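# Hang two metal bars on color-matched rack arms

## Task

For each of the two metal bars, set it across the pair of rack arms labeled in the same color as the bar's painted ends (each label is just above its rack arm). The bar must rest on both arms of that pair and stay there on its own, with no gripper supporting it. At the end, open the grippers and move the arms away.

## Robot and tools

ROBOT. Two 6-joint arms with parallel grippers: left_arm (base near y = +0.312 m) and right_arm (base near y = -0.312 m), both mounted at table height. In every row and every per-joint list the order is: waist (joint1), shoulder (joint2), elbow (joint3), wrist pitch (joint4), wrist yaw (joint5), wrist roll (joint6), then the gripper opening. Stated joint ranges in rad: waist -2.618 to 3.054, shoulder 0.000 to 3.142, elbow 0.000 to 3.142, wrist pitch -1.571 to 1.571, wrist yaw -1.571 to 1.571, wrist roll -2.094 to 2.094. The real ends can be up to 0.036 rad off these values.

FRAME. All reported gripper poses share one scene frame. Its origin is at table-top height, midway between the arms, roughly 5-10 cm behind the table's near edge. +x points out across the table, +y points toward left_arm, and +z points up. The arm names do not refer to image sides. Each gripper's fingers point along its own +z axis and close along its y axis. end_effector_position is the point between the finger pads, about 1 cm behind the tips. Reported positions can be somewhat wrong, and more so when the arm is stretched far out.

execute_actions(actions). actions is a list of up to 15 actions. Each action is a list of up to 15 rows, and each row is one control step of 1/30 s. If an action has fewer than 15 rows, its last row is repeated until 15 steps have run. A row is a single list of 14 numbers covering both arms, each in [-1, 1]: left waist, shoulder, elbow, wrist pitch, wrist yaw, wrist roll, left opening, then the same seven for right_arm. The six joint numbers of each arm are scaled offsets, not poses. They are measured from that arm's angles at the start of the current action, not from the previous row. 1.0 equals 1.202 rad (waist), 1.258 (shoulder), 1.238 (elbow), 2.073 (wrist pitch), and 2.022 (wrist yaw and wrist roll). The opening is absolute: +1 is fully open and -1 is closed. An action that would push a joint more than 0.036 rad beyond its range is rejected for both arms. If the first action of a call fails this check, or any action is malformed, nothing in the call runs. Calling with an empty list only returns the current state and images. The line "joint sent to its limit" means a joint was clamped at its real end.

move(target, speed, blocking). target is one 14-number row laid out as above. Its joint offsets are counted from the "Joint positions" in the most recent result that showed them. speed, in rad/s from 0.01 to 2 (default 0.5), sets the top speed of whichever joint has farthest to go. All joints move in step with each other, so the hand travels on a curve. A path lasts between 0.5 and 10 s and gets cut off at 10 s. It does not slow down for obstacles or for the other arm. Fast moves, and targets set well past a contact point, hit and press harder. With blocking=false the call returns after 0.5 s. Until a result shows the move has ended, call wait or stop before any other motion. The extra "move:" line reports how it ended (done, off_target, moving, held, fault). It also shows limits=held or limits=none, and each arm's joint that is farthest from its target.

wait(seconds): 0 to 10. Each arm holds its last command, and the call returns early if a running move ends. stop(): brakes a running move, which needs some room to stop; the fingers keep moving. zoom_image(camera, region): camera is cam_low, cam_left_wrist or cam_right_wrist. region is [x0, y0, x1, y1] in pixels, at most 504x504. read_manual(section): returns licence texts only. finished_scene(scene): ends the given scene for good, so only call it once both bars sit on the racks unaided and the grippers are open and clear.

RESULTS. The state line gives each gripper's position (m) and quaternion (wxyz). Joint positions and Joint velocities list six joints (rad, rad/s) plus the finger gap (m; 0.094 when fully open). Joint targets shows what the joints are being driven toward right now. grip_measured is the finger opening on the same scale as the command, and each gripper's reading can be off by about 1 mm. Joint torques include offsets and noise. "joint command not followed" means a clearance check changed some joint targets. FAULT, MOTOR HOT and OVER-TEMPERATURE FAULT lines report arm stops.

MOTION LIMITS. On each control step, a joint's target is kept within a set distance of its measured angle: 0.202 rad for the waist, 0.258 shoulder, 0.238 elbow, 0.573 wrist pitch, and 0.522 for wrist yaw and roll. Targets are also scaled back if they would move the gripper more than 70 mm in one step. Large offsets therefore take several actions, and whatever is unfinished must be commanded again. Sending all-zero offsets can let an arm sag. To hold a position, send the offsets back to the angles you want, and increase them if a joint keeps falling short. The simulation keeps running while you compose a reply, and during that time the arms hold their last command.

GRIPPING. To hold a bar securely, command an opening about 0.03 below grip_measured; a smaller difference grips more lightly. Each pad can push about 50-62 N. Held parts may get brief tugs.

CAMERAS. cam_low is a fixed pinhole camera (896x504). cam_left_wrist and cam_right_wrist are fisheye cameras on the hands (616x616). The prompt gives their calibration (K, distortion, T_world_to_cam), which may be slightly off.

AVOID. Do not knock anything off the table. Do not drop or slam the bars. Do not let the arms collide or press on each other. Watch out for the bar under the bases and the plate behind it: they are fixed obstacles up to about 3 cm high. Avoid long heavy holds: motors warn at 75 °C, stop the arm for 10 s at 90 °C, and let it drop at 100 °C.

Each tool is called after "Call:" as name([rows], argument=value, ...), one row to a line, values as JSON.

## Session

Call:
execute_actions(actions=[])

Scene clock: 0.00 s.
left_arm: end_effector_position=(+0.3609, +0.3432, +0.4150) grip_measured=+1.000 end_effector_quat_wxyz=(+0.722, -0.024, +0.691, +0.028) | right_arm: end_effector_position=(+0.3931, -0.2936, +0.3877) grip_measured=+1.000 end_effector_quat_wxyz=(+0.694, -0.016, +0.719, +0.037)
Joint names: [waist, shoulder, elbow, wrist pitch, wrist yaw, wrist roll]
Joint positions: left_arm=[0.005 1.039 1.042 0.011 0.015 0.004 0.094] | right_arm=[-0.007  1.036  1.048 -0.011 -0.002  0.004  0.094]
Joint velocities: left_arm=[-0.017 -0.002  0.007  0.007  0.066 -0.066  0.   ] | right_arm=[-0.007 -0.007 -0.012 -0.022  0.022  0.007  0.   ]
Joint torques (N m, as the arm reports them, + toward a larger angle): no reading
Joint targets: left_arm=[0.005 1.033 1.054 0.018 0.015 0.004] | right_arm=[-0.005 1.024 1.056 -0.017 -0.004 0.004]

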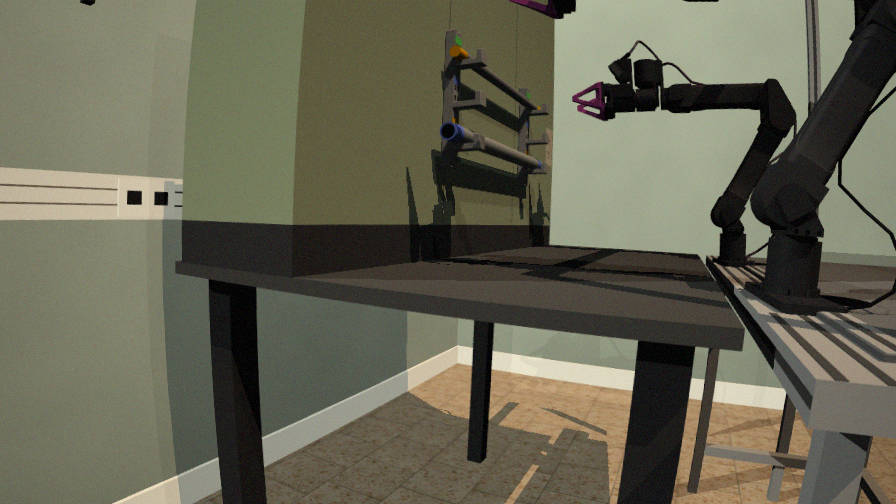

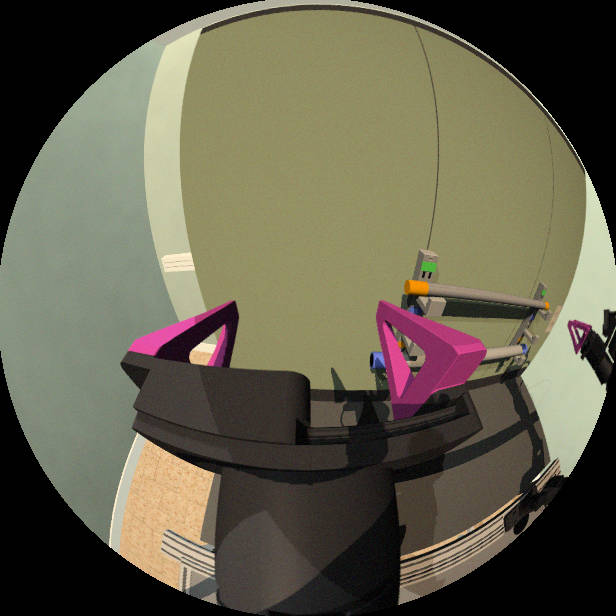

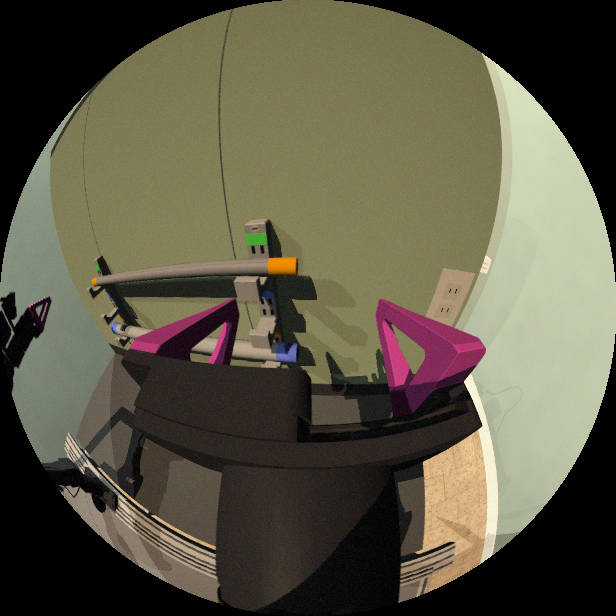

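Call:
zoom_image(camera="cam_low", region=[400, 20, 620, 220])

Call:
zoom_image(camera="cam_right_wrist", region=[70, 200, 330, 380])

Call:
zoom_image(camera="cam_left_wrist", region=[350, 230, 570, 390])

Region (400, 20, 620, 220) of cam_low's 896x504 image, scaled by 2.291, with more detail than that image has; it fills the top 458 rows of this view, and the rest is white.

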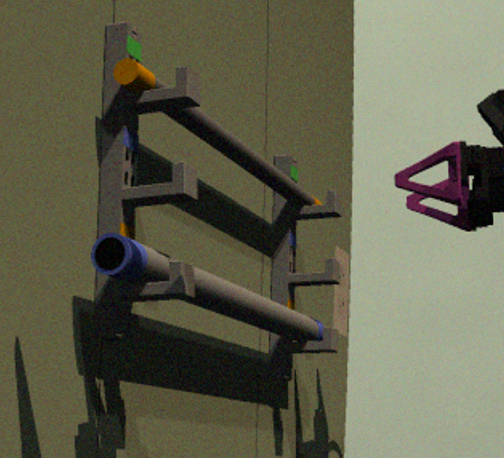

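Region (70, 200, 330, 380) of cam_right_wrist's 616x616 image, scaled by 1.938, with more detail than that image has; it fills the top 349 rows of this view, and the rest is white.

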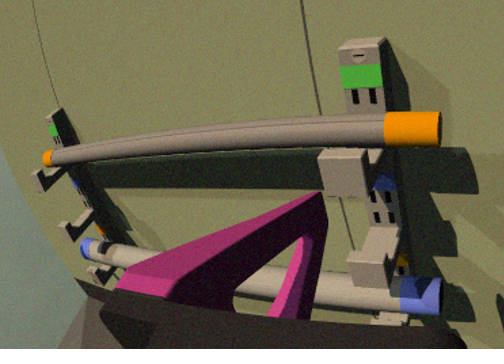

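Region (350, 230, 570, 390) of cam_left_wrist's 616x616 image, scaled by 2.291, with more detail than that image has; it fills the top 367 rows of this view, and the rest is white.

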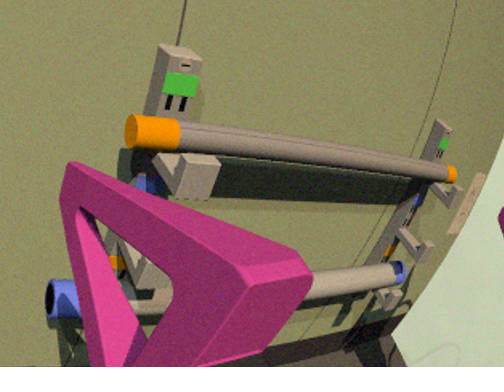

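Call:
move(target=[0,0,0,0,0,0,1, 0.386,0,0,0,0,0.775,0.2], speed=1.2)

Call:
move(target=[0,0,0,0,0,0,1, 0,0.329,-0.326,0.402,0,0,0.2], speed=0.7)

Scene clock: 63.47 s.
left_arm: end_effector_position=(+0.3609, +0.3432, +0.4150) grip_measured=+1.000 end_effector_quat_wxyz=(+0.722, -0.024, +0.691, +0.028) | right_arm: end_effector_position=(+0.3423, -0.1310, +0.3936) grip_measured=+0.202 end_effector_quat_wxyz=(+0.336, +0.368, +0.612, +0.614)
Joint names: [waist, shoulder, elbow, wrist pitch, wrist yaw, wrist roll]
Joint positions: left_arm=[0.005 1.039 1.042 0.011 0.015 0.004 0.094] | right_arm=[ 0.448  1.036  1.048 -0.011 -0.001  1.572  0.056]
Joint velocities: left_arm=[ 0.017  0.002  0.002 -0.022  0.051 -0.051  0.   ] | right_arm=[ 0.012  0.007  0.017 -0.066 -0.051  0.051  0.   ]
Joint torques (N m, as the arm reports them, + toward a larger angle): left_arm=[-0.02 -2.72  6.6   1.86  0.   -0.03] | right_arm=[ 0.75 -2.08  5.92  2.12  0.02 -0.01]
Joint targets: left_arm=[0.005 1.039 1.042 0.012 0.015 0.004] | right_arm=[0.457 1.036 1.048 -0.011 -0.002 1.571]
move: done; limits=none; left_arm: farthest joint: the waist, 0.000 radians from its target (0.000 radians at the start); right_arm: farthest joint: the waist, 0.009 radians from its target (0.464 radians at the start)
camera_calibration (this result's frames):
cam_right_wrist: T_world_to_cam=[[-0.0382523, 0.0143278, -0.999165, 0.407616], [-0.91919, 0.391694, 0.0408073, 0.352931], [0.391952, 0.919984, -0.00181322, 0.112389], [0, 0, 0, 1]] pos_world=[0.295952, -0.247478, 0.393078]

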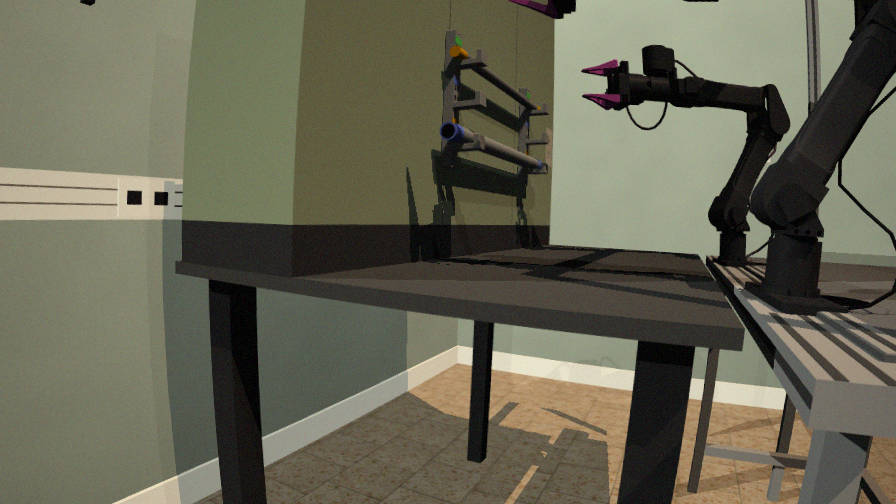

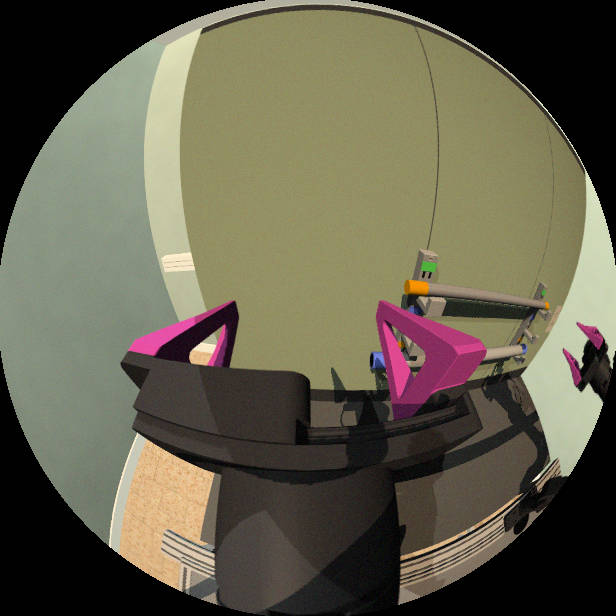

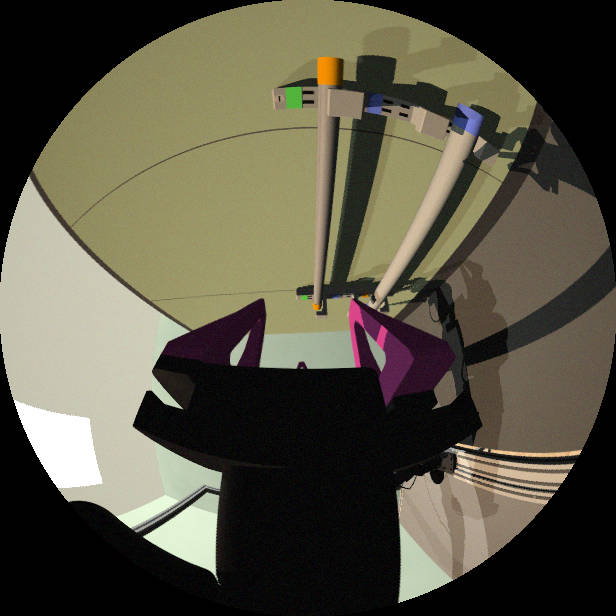

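Scene clock: 65.50 s.
left_arm: end_effector_position=(+0.3609, +0.3432, +0.4150) grip_measured=+1.000 end_effector_quat_wxyz=(+0.722, -0.024, +0.691, +0.028) | right_arm: end_effector_position=(+0.3996, -0.0904, +0.2363) grip_measured=+0.202 end_effector_quat_wxyz=(+0.338, +0.366, +0.606, +0.620)
Joint names: [waist, shoulder, elbow, wrist pitch, wrist yaw, wrist roll]
Joint positions: left_arm=[0.005 1.039 1.042 0.011 0.015 0.004 0.094] | right_arm=[ 0.448  1.45   0.657  0.811 -0.001  1.575  0.056]
Joint velocities: left_arm=[-0.012 -0.002 -0.002  0.051  0.007 -0.051  0.   ] | right_arm=[ 0.007 -0.007 -0.007  0.022 -0.007 -0.037  0.001]
Joint torques (N m, as the arm reports them, + toward a larger angle): left_arm=[-0.02 -2.73  6.63  1.86  0.01 -0.03] | right_arm=[ 0.04 -4.88  4.53  2.2   0.02 -0.03]
Joint targets: left_arm=[0.005 1.039 1.042 0.011 0.015 0.004] | right_arm=[0.448 1.450 0.644 0.822 -0.001 1.572]
move: done; limits=none; left_arm: farthest joint: the waist, 0.000 radians from its target (0.000 radians at the start); right_arm: farthest joint: the elbow, 0.013 radians from its target (0.403 radians at the start)
camera_calibration (this result's frames):
cam_right_wrist: T_world_to_cam=[[-0.0244329, 0.0254583, -0.999377, 0.247572], [-0.919408, 0.391962, 0.0324627, 0.398148], [0.392544, 0.919629, 0.0138298, 0.0483836], [0, 0, 0, 1]] pos_world=[0.353117, -0.206857, 0.233824]

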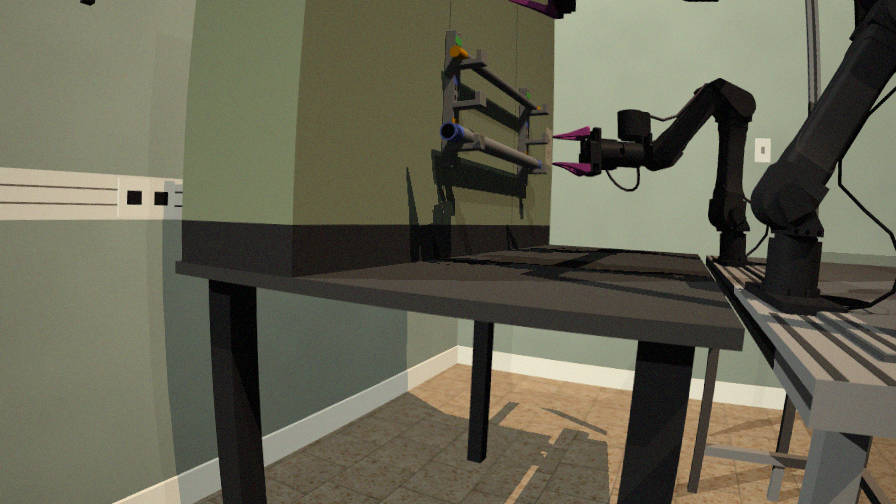

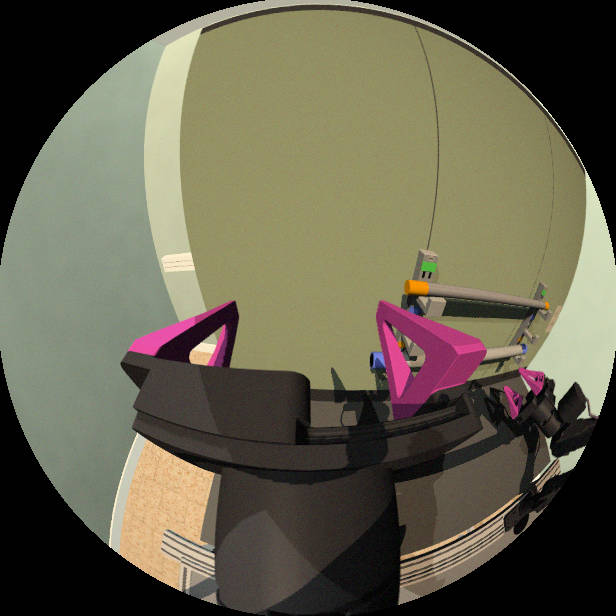

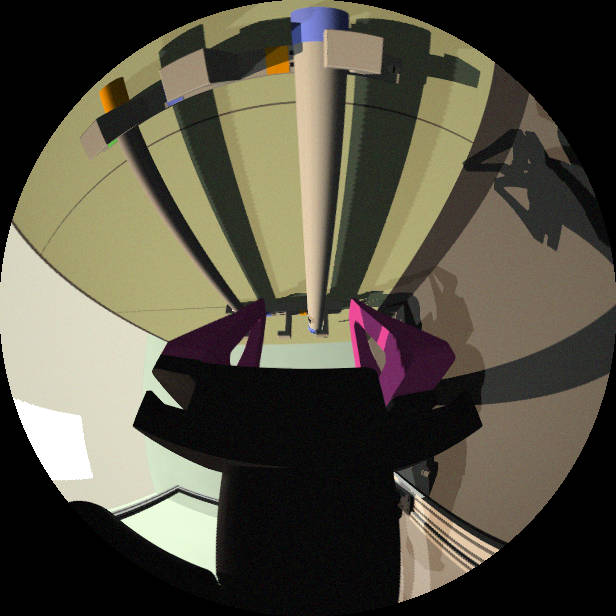

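Call:
move(target=[0,0,0,0,0,0,1, 0.03,0,0,0,0,-0.784,0.2], speed=2)

Call:
move(target=[0,0,0,0,0,0,1, 0,0,-0.02,0.012,0,-0.784,0.2], speed=2)

Scene clock: 83.90 s.
left_arm: end_effector_position=(+0.3609, +0.3432, +0.4150) grip_measured=+1.000 end_effector_quat_wxyz=(+0.722, -0.024, +0.691, +0.028) | right_arm: end_effector_position=(+0.3939, -0.0810, +0.2368) grip_measured=+0.202 end_effector_quat_wxyz=(+0.676, -0.180, +0.684, +0.205)
Joint names: [waist, shoulder, elbow, wrist pitch, wrist yaw, wrist roll]
Joint positions: left_arm=[0.005 1.039 1.042 0.011 0.015 0.004 0.094] | right_arm=[ 0.472  1.45   0.657  0.811 -0.001 -0.004  0.056]
Joint velocities: left_arm=[-0.007 -0.012  0.012  0.007 -0.037  0.022  0.   ] | right_arm=[-0.027 -0.012  0.012 -0.022  0.037 -0.081  0.   ]
Joint torques (N m, as the arm reports them, + toward a larger angle): left_arm=[ 0.01 -2.72  6.6   1.86  0.01 -0.03] | right_arm=[ 0.93 -4.87  5.4   2.11  0.02 -0.07]
Joint targets: left_arm=[0.005 1.039 1.042 0.011 0.015 0.004] | right_arm=[0.484 1.450 0.657 0.811 -0.001 -0.011]
move: done; limits=none; left_arm: farthest joint: the waist, 0.000 radians from its target (0.000 radians at the start); right_arm: farthest joint: the waist, 0.012 radians from its target (0.036 radians at the start)
camera_calibration (this result's frames):
cam_right_wrist: T_world_to_cam=[[0.519288, -0.854183, -0.0266529, -0.26804], [-0.521931, -0.292296, -0.801343, 0.374708], [0.676704, 0.430039, -0.597611, 0.0351555], [0, 0, 0, 1]] pos_world=[0.310972, -0.134548, 0.314135]

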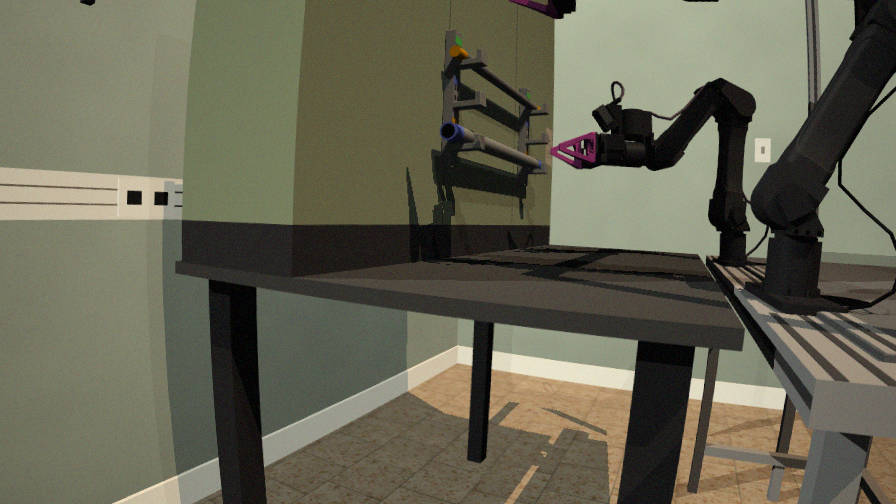

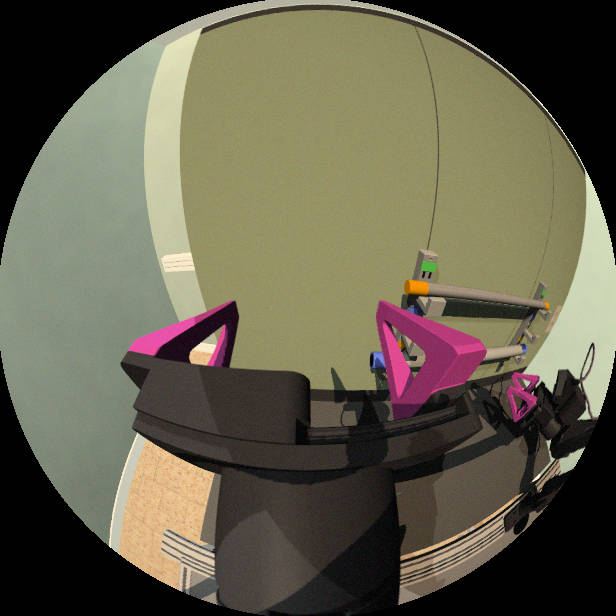

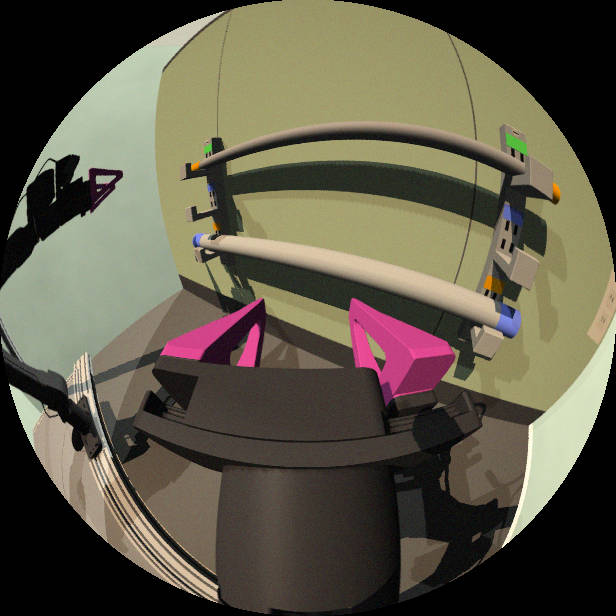

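Scene clock: 85.87 s.
left_arm: end_effector_position=(+0.3609, +0.3432, +0.4150) grip_measured=+1.000 end_effector_quat_wxyz=(+0.722, -0.024, +0.691, +0.028) | right_arm: end_effector_position=(+0.3940, -0.0811, +0.2403) grip_measured=+0.202 end_effector_quat_wxyz=(+0.625, -0.610, +0.349, -0.341)
Joint names: [waist, shoulder, elbow, wrist pitch, wrist yaw, wrist roll]
Joint positions: left_arm=[0.005 1.039 1.042 0.011 0.015 0.004 0.094] | right_arm=[ 0.472  1.45   0.657  0.825 -0.001 -1.591  0.056]
Joint velocities: left_arm=[ 0.012 -0.002 -0.002  0.037 -0.066 -0.007  0.   ] | right_arm=[-0.007 -0.007 -0.007 -0.007 -0.022  0.022 -0.   ]
Joint torques (N m, as the arm reports them, + toward a larger angle): left_arm=[ 0.   -2.72  6.62  1.86  0.   -0.03] | right_arm=[ 0.04 -4.87  3.75  2.2   0.02  0.01]
Joint targets: left_arm=[0.005 1.039 1.042 0.011 0.015 0.004] | right_arm=[0.472 1.450 0.632 0.836 -0.001 -1.589]
move: off_target (right_arm); limits=none; left_arm: farthest joint: the waist, 0.000 radians from its target (0.000 radians at the start); right_arm: farthest joint: the elbow, 0.025 radians from its target (0.025 radians at the start)
camera_calibration (this result's frames):
cam_right_wrist: T_world_to_cam=[[-0.0105723, -0.0192874, 0.999758, -0.238309], [-0.0877594, -0.995938, -0.0201417, -0.0383587], [0.996086, -0.0879511, 0.00883675, -0.276321], [0, 0, 0, 1]] pos_world=[0.269354, -0.067102, 0.23992]

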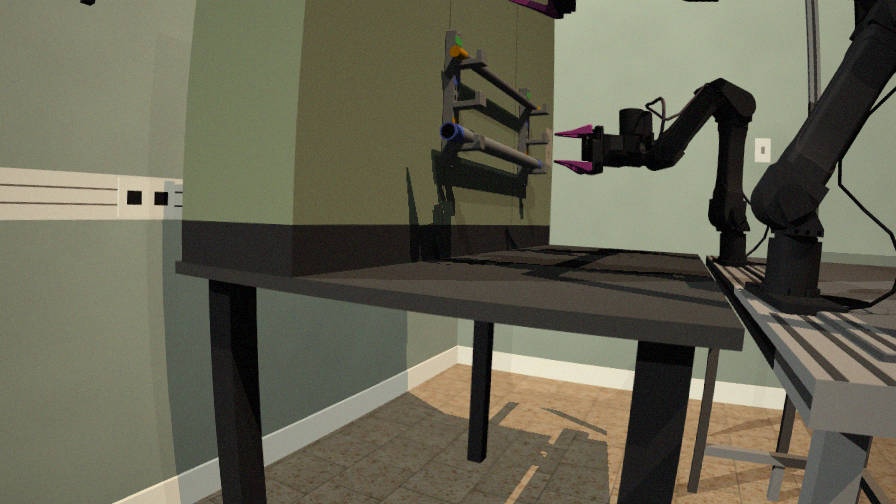

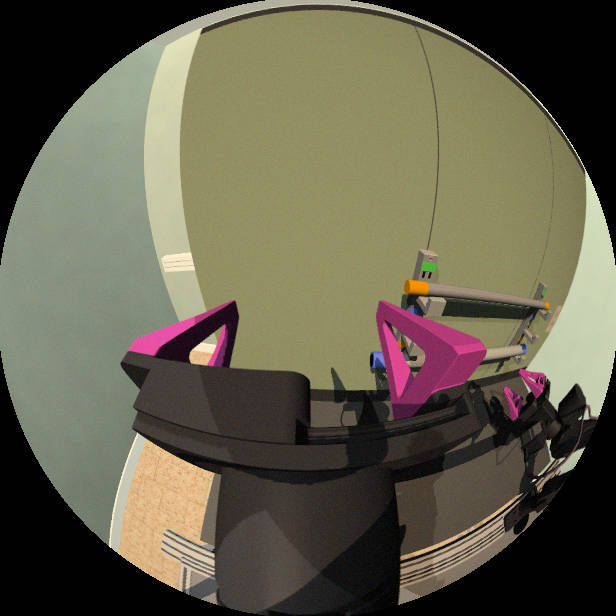

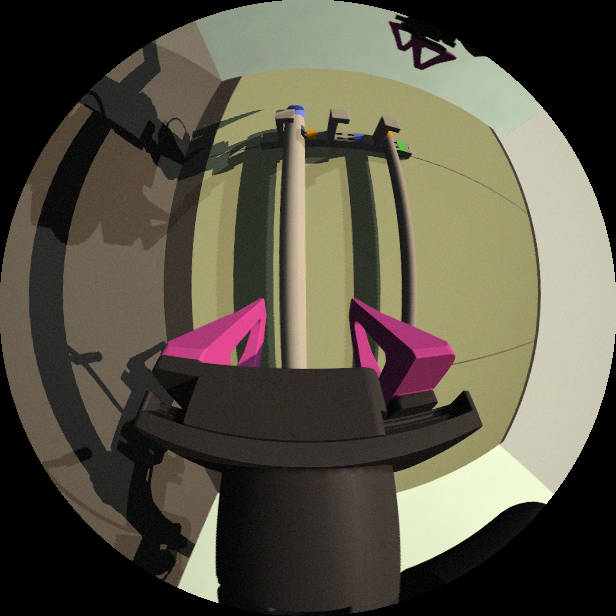

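Call:
move(target=[0,0,0,0,0,0,1, 0,0.165,0.14,0.02,0,0,0.2], speed=0.4)

Scene clock: 103.50 s.
left_arm: end_effector_position=(+0.3609, +0.3432, +0.4150) grip_measured=+1.000 end_effector_quat_wxyz=(+0.722, -0.024, +0.691, +0.028) | right_arm: end_effector_position=(+0.4319, -0.0569, +0.2213) grip_measured=+0.202 end_effector_quat_wxyz=(+0.616, -0.619, +0.353, -0.336)
Joint names: [waist, shoulder, elbow, wrist pitch, wrist yaw, wrist roll]
Joint positions: left_arm=[0.005 1.039 1.042 0.011 0.015 0.004 0.094] | right_arm=[ 0.472  1.652  0.801  0.856 -0.001 -1.593  0.056]
Joint velocities: left_arm=[ 0.017 -0.007  0.012 -0.007 -0.037  0.007  0.   ] | right_arm=[ 0.012 -0.012 -0.007 -0.081 -0.11   0.037  0.   ]
Joint torques (N m, as the arm reports them, + toward a larger angle): left_arm=[ 0.01 -2.72  6.6   1.86  0.   -0.03] | right_arm=[ 0.03 -6.1   7.19  2.22  0.02  0.02]
Joint targets: left_arm=[0.005 1.039 1.042 0.011 0.015 0.004] | right_arm=[0.472 1.657 0.830 0.867 -0.001 -1.591]
move: off_target (right_arm); limits=none; left_arm: farthest joint: the waist, 0.000 radians from its target (0.000 radians at the start); right_arm: farthest joint: the elbow, 0.029 radians from its target (0.173 radians at the start)
camera_calibration (this result's frames):
cam_right_wrist: T_world_to_cam=[[0.0119468, -0.00277668, 0.999925, -0.227237], [-0.0868758, -0.996218, -0.00172842, -0.0158039], [0.996148, -0.0868486, -0.0121428, -0.307092], [0, 0, 0, 1]] pos_world=[0.307251, -0.0430455, 0.223464]

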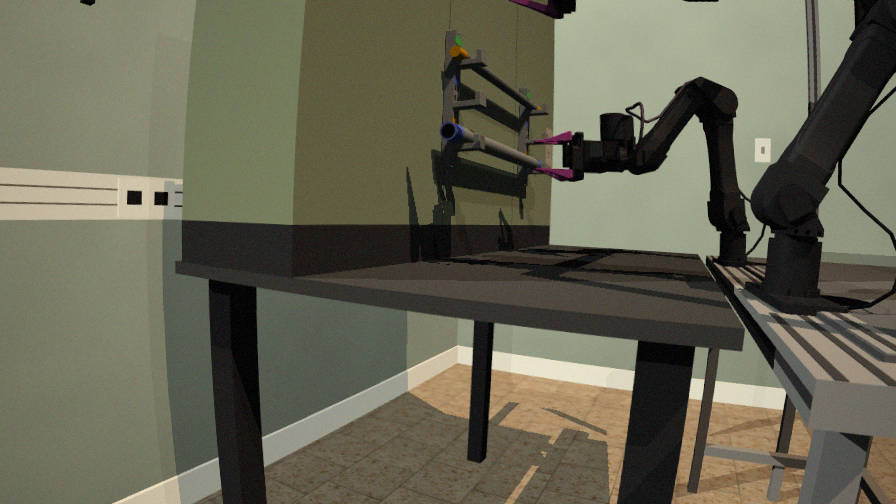

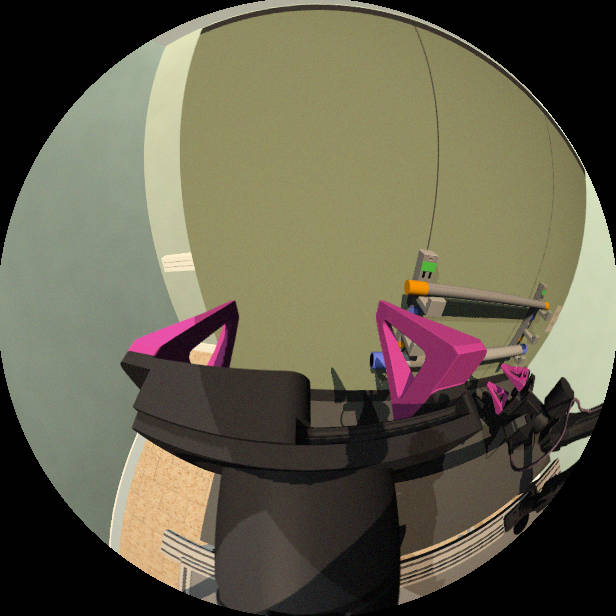

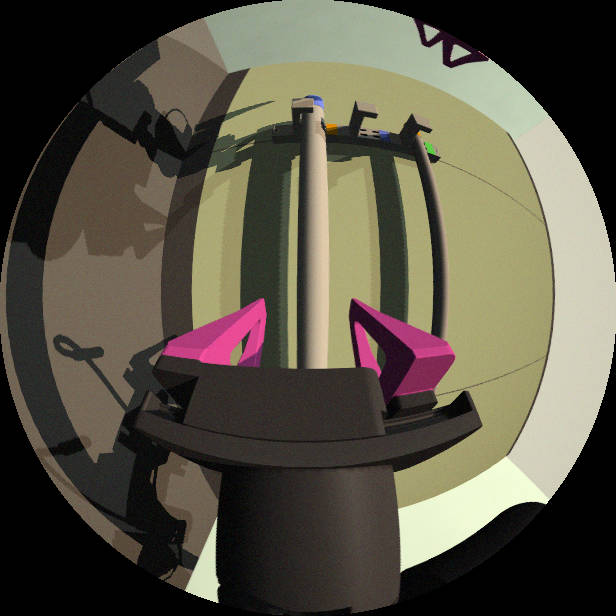

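Call:
move(target=[0,0,0,0,0,0,1, 0,0.149,0.218,-0.02,0,0,0.2], speed=0.3)

Scene clock: 110.90 s.
left_arm: end_effector_position=(+0.3609, +0.3432, +0.4150) grip_measured=+1.000 end_effector_quat_wxyz=(+0.722, -0.024, +0.691, +0.028) | right_arm: end_effector_position=(+0.4792, -0.0285, +0.2352) grip_measured=+0.202 end_effector_quat_wxyz=(+0.629, -0.606, +0.345, -0.345)
Joint names: [waist, shoulder, elbow, wrist pitch, wrist yaw, wrist roll]
Joint positions: left_arm=[0.005 1.039 1.042 0.011 0.015 0.004 0.094] | right_arm=[ 0.472  1.833  1.041  0.838 -0.001 -1.595  0.056]
Joint velocities: left_arm=[-0.007  0.007  0.007 -0.007  0.022  0.007  0.   ] | right_arm=[-0.017 -0.032 -0.017  0.022 -0.037  0.037 -0.   ]
Joint torques (N m, as the arm reports them, + toward a larger angle): left_arm=[-0.01 -2.72  6.62  1.86  0.01 -0.02] | right_arm=[ 0.04 -7.63  7.36  1.89  0.02  0.02]
Joint targets: left_arm=[0.005 1.039 1.042 0.011 0.015 0.004] | right_arm=[0.472 1.840 1.071 0.815 -0.001 -1.593]
move: off_target (right_arm); limits=none; left_arm: farthest joint: the waist, 0.000 radians from its target (0.000 radians at the start); right_arm: farthest joint: the elbow, 0.030 radians from its target (0.270 radians at the start)
camera_calibration (this result's frames):
cam_right_wrist: T_world_to_cam=[[-0.0251206, -0.0232807, 0.999413, -0.224369], [-0.0881005, -0.995787, -0.0254106, 0.0227918], [0.995795, -0.0886871, 0.0229637, -0.359735], [0, 0, 0, 1]] pos_world=[0.354594, -0.0144315, 0.233078]

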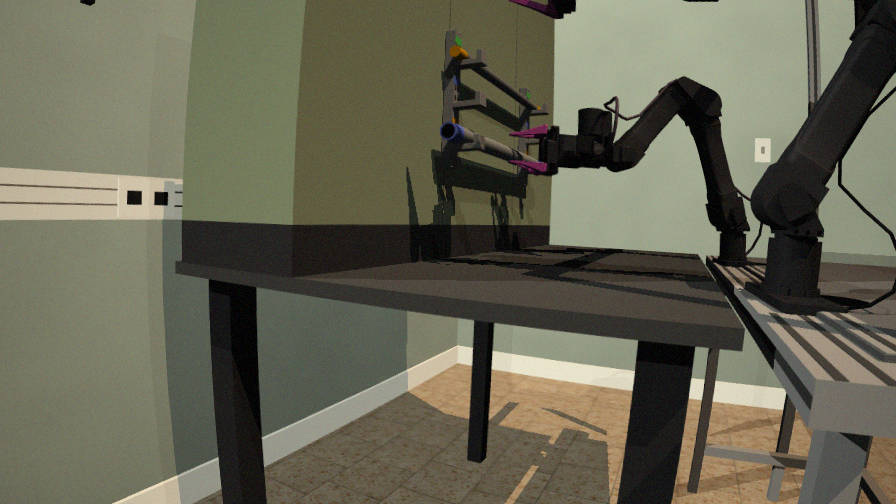

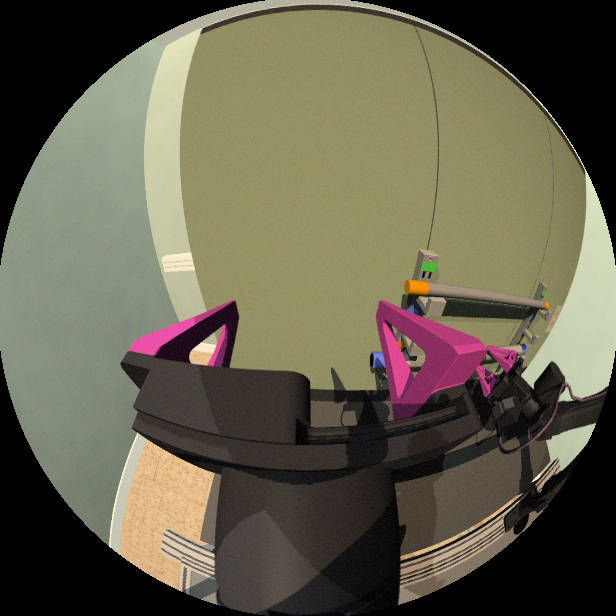

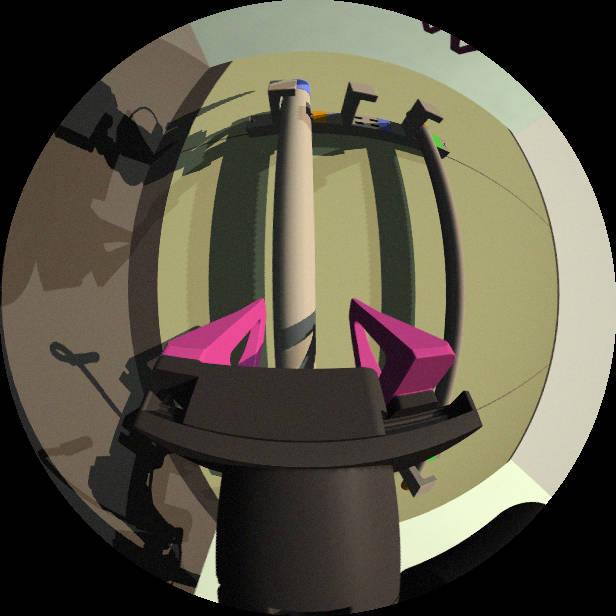

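Call:
move(target=[0,0,0,0,0,0,1, 0,0.038,0.065,-0.029,0,0,0.2], speed=0.15)

Call:
zoom_image(camera="cam_low", region=[420, 30, 620, 200])

Call:
zoom_image(camera="cam_left_wrist", region=[440, 290, 580, 420])

Scene clock: 119.27 s.
left_arm: end_effector_position=(+0.3609, +0.3432, +0.4150) grip_measured=+1.000 end_effector_quat_wxyz=(+0.722, -0.024, +0.691, +0.028) | right_arm: end_effector_position=(+0.4889, -0.0222, +0.2280) grip_measured=+0.202 end_effector_quat_wxyz=(+0.621, -0.614, +0.349, -0.341)
Joint names: [waist, shoulder, elbow, wrist pitch, wrist yaw, wrist roll]
Joint positions: left_arm=[0.005 1.039 1.042 0.011 0.015 0.004 0.094] | right_arm=[ 0.472  1.873  1.092  0.803 -0.001 -1.597  0.056]
Joint velocities: left_arm=[ 0.007 -0.012 -0.002  0.007 -0.066 -0.051  0.   ] | right_arm=[ 0.012 -0.012 -0.002  0.007  0.022 -0.037  0.   ]
Joint torques (N m, as the arm reports them, + toward a larger angle): left_arm=[-0.01 -2.74  6.61  1.87  0.   -0.03] | right_arm=[ 0.04 -7.96  7.4   1.92  0.03  0.01]
Joint targets: left_arm=[0.005 1.039 1.042 0.011 0.015 0.004] | right_arm=[0.472 1.880 1.121 0.778 -0.001 -1.595]
move: off_target (right_arm); limits=none; left_arm: farthest joint: the waist, 0.000 radians from its target (0.000 radians at the start); right_arm: farthest joint: the elbow, 0.030 radians from its target (0.080 radians at the start)
camera_calibration (this result's frames):
cam_right_wrist: T_world_to_cam=[[-0.00434874, -0.00830927, 0.999956, -0.226637], [-0.0874472, -0.996132, -0.00865779, 0.0256025], [0.99616, -0.087481, 0.0036053, -0.364416], [0, 0, 0, 1]] pos_world=[0.36427, -0.00825925, 0.228162]

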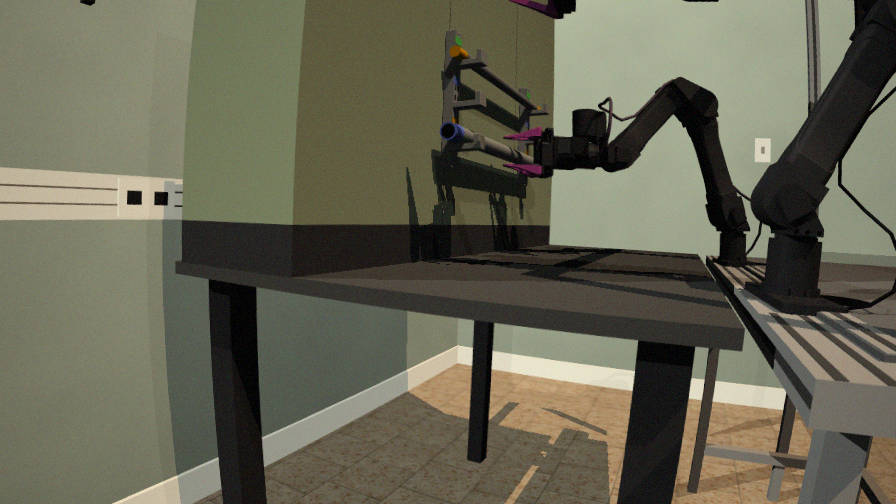

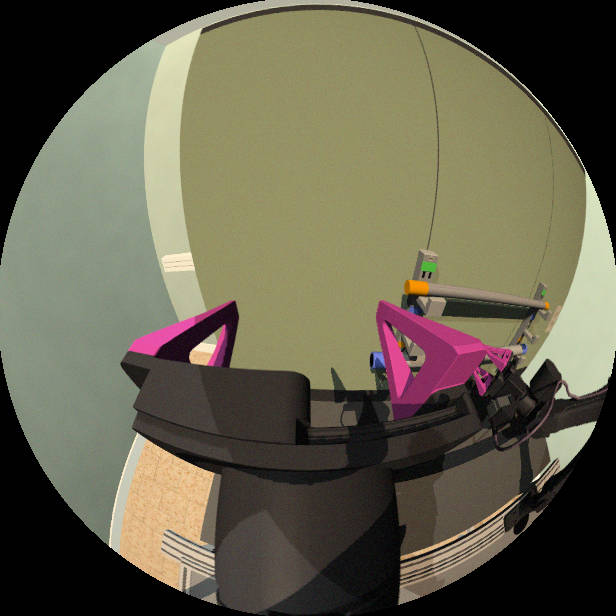

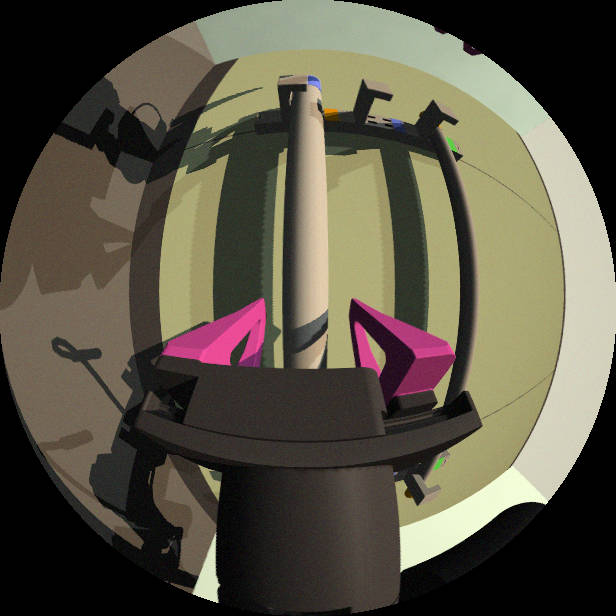

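Region (420, 30, 620, 200) of cam_low's 896x504 image, scaled by 2.520, with more detail than that image has; it fills the top 428 rows of this view, and the rest is white.

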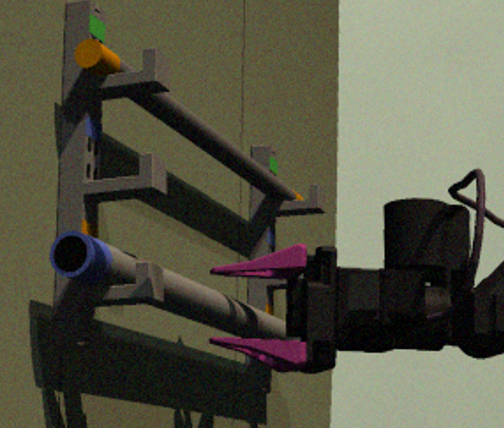

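Region (440, 290, 580, 420) of cam_left_wrist's 616x616 image, scaled by 3.600, with more detail than that image has; it fills the top 468 rows of this view, and the rest is white.

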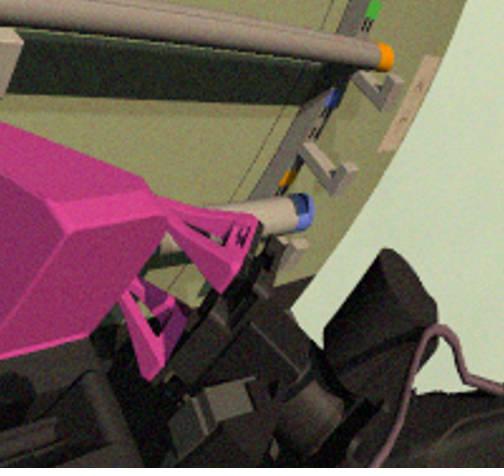

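Call:
move(target=[0,0,0,0,0,0,1, 0,0.005,0.024,0,0,0,-0.5])

Scene clock: 125.23 s.
left_arm: end_effector_position=(+0.3609, +0.3432, +0.4150) grip_measured=+1.000 end_effector_quat_wxyz=(+0.722, -0.024, +0.691, +0.028) | right_arm: end_effector_position=(+0.4889, -0.0222, +0.2268) grip_measured=-0.395 end_effector_quat_wxyz=(+0.619, -0.616, +0.349, -0.340)
Joint names: [waist, shoulder, elbow, wrist pitch, wrist yaw, wrist roll]
Joint positions: left_arm=[0.005 1.039 1.042 0.011 0.015 0.004 0.094] | right_arm=[ 0.472  1.873  1.092  0.798 -0.001 -1.598  0.028]
Joint velocities: left_arm=[ 0.012  0.012 -0.017 -0.022 -0.037 -0.051  0.   ] | right_arm=[-0.007  0.002 -0.012 -0.022  0.022 -0.051  0.001]
Joint torques (N m, as the arm reports them, + toward a larger angle): left_arm=[ 0.   -2.73  6.62  1.86  0.   -0.02] | right_arm=[ 0.04 -8.06  7.39  2.15  0.02  0.01]
Joint targets: left_arm=[0.005 1.039 1.042 0.011 0.015 0.004] | right_arm=[0.472 1.879 1.121 0.802 -0.001 -1.597]
move: off_target (right_arm); limits=none; left_arm: farthest joint: the waist, 0.000 radians from its target (0.000 radians at the start); right_arm: farthest joint: the elbow, 0.030 radians from its target (0.030 radians at the start)
camera_calibration (this result's frames):
cam_right_wrist: T_world_to_cam=[[-0.00123964, -0.00460748, 0.999989, -0.226942], [-0.0876619, -0.996139, -0.00469841, 0.0247813], [0.99615, -0.0876668, 0.000830954, -0.363794], [0, 0, 0, 1]] pos_world=[0.364284, -0.00825264, 0.227358]

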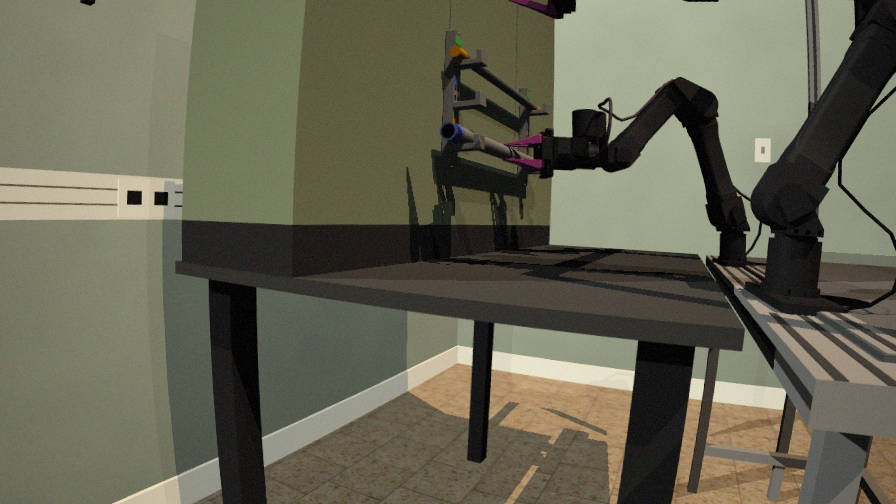

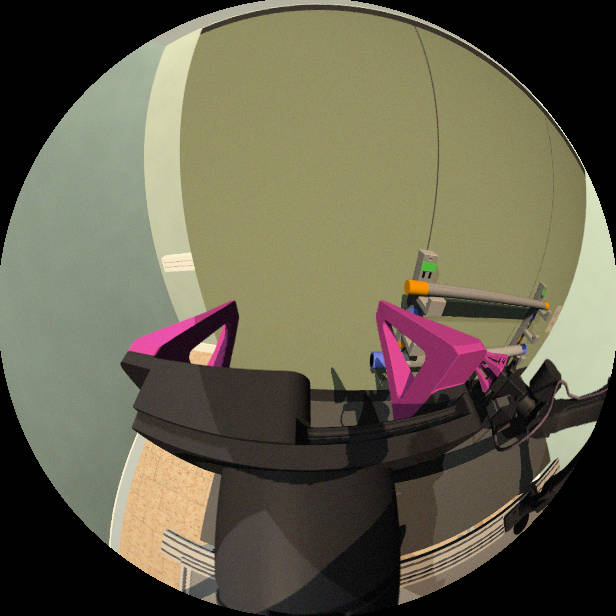

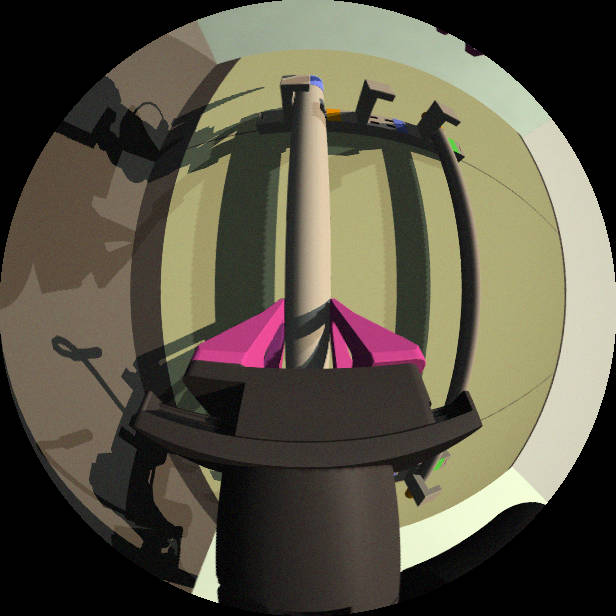

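Call:
move(target=[0,0,0,0,0,0,1, 0,-0.055,0.047,-0.038,0,0,-0.5], speed=0.1)

Scene clock: 134.57 s.
left_arm: end_effector_position=(+0.3609, +0.3432, +0.4150) grip_measured=+1.000 end_effector_quat_wxyz=(+0.722, -0.024, +0.691, +0.028) | right_arm: end_effector_position=(+0.4875, -0.0236, +0.2287) grip_measured=-0.395 end_effector_quat_wxyz=(+0.607, -0.627, +0.361, -0.329)
Joint names: [waist, shoulder, elbow, wrist pitch, wrist yaw, wrist roll]
Joint positions: left_arm=[0.005 1.039 1.042 0.011 0.015 0.004 0.094] | right_arm=[ 0.472  1.841  1.109  0.704  0.001 -1.586  0.028]
Joint velocities: left_arm=[-0.002 -0.032 -0.002  0.037 -0.007  0.022  0.   ] | right_arm=[ 0.002 -0.012 -0.002 -0.037  0.037 -0.037 -0.   ]
Joint torques (N m, as the arm reports them, + toward a larger angle): left_arm=[-0.01 -2.73  6.62  1.87  0.   -0.03] | right_arm=[  0.04 -10.8    8.23   2.25   0.01  -0.12]
Joint targets: left_arm=[0.005 1.039 1.042 0.011 0.015 0.004] | right_arm=[0.472 1.803 1.150 0.719 -0.001 -1.598]
move: off_target (right_arm); limits=none; left_arm: farthest joint: the waist, 0.000 radians from its target (0.000 radians at the start); right_arm: farthest joint: the elbow, 0.041 radians from its target (0.059 radians at the start)
camera_calibration (this result's frames):
cam_right_wrist: T_world_to_cam=[[0.0437107, 0.00828351, 0.99901, -0.250207], [-0.0878838, -0.996057, 0.0121043, 0.0196056], [0.995171, -0.0883259, -0.0428104, -0.352097], [0, 0, 0, 1]] pos_world=[0.363056, -0.00949832, 0.234649]

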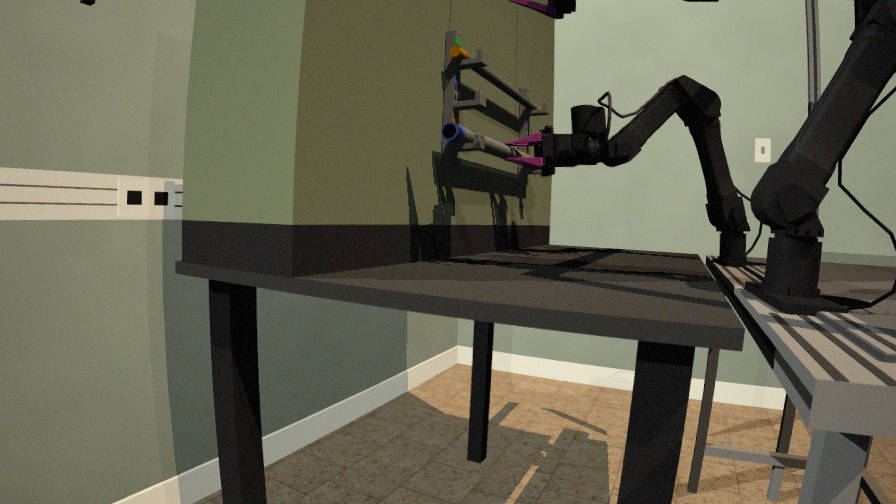

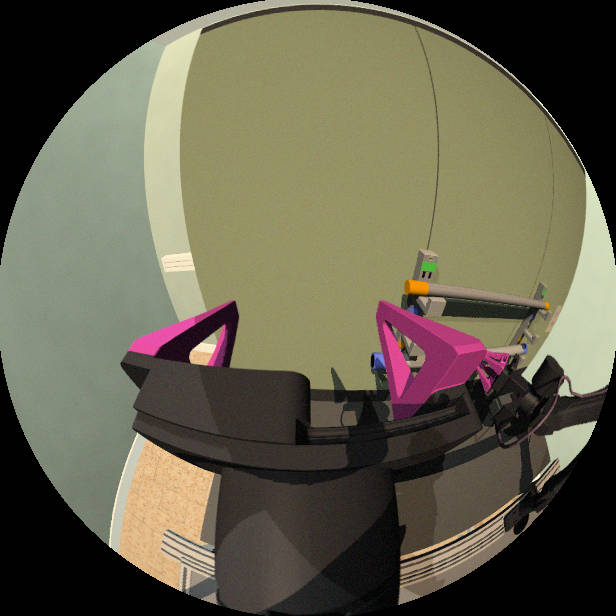

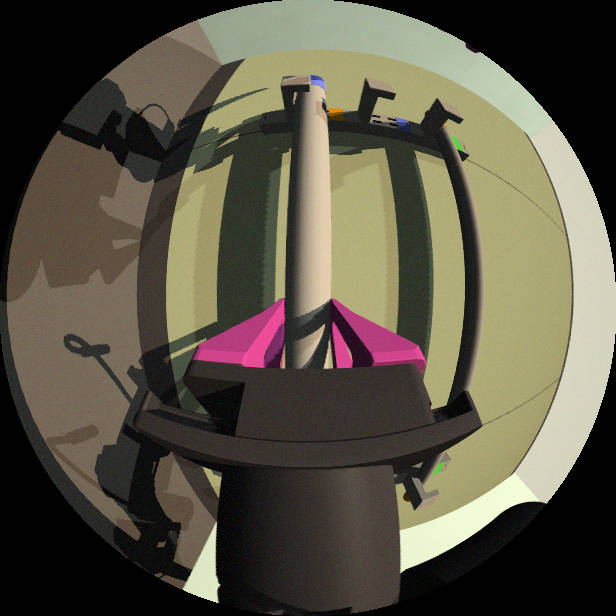

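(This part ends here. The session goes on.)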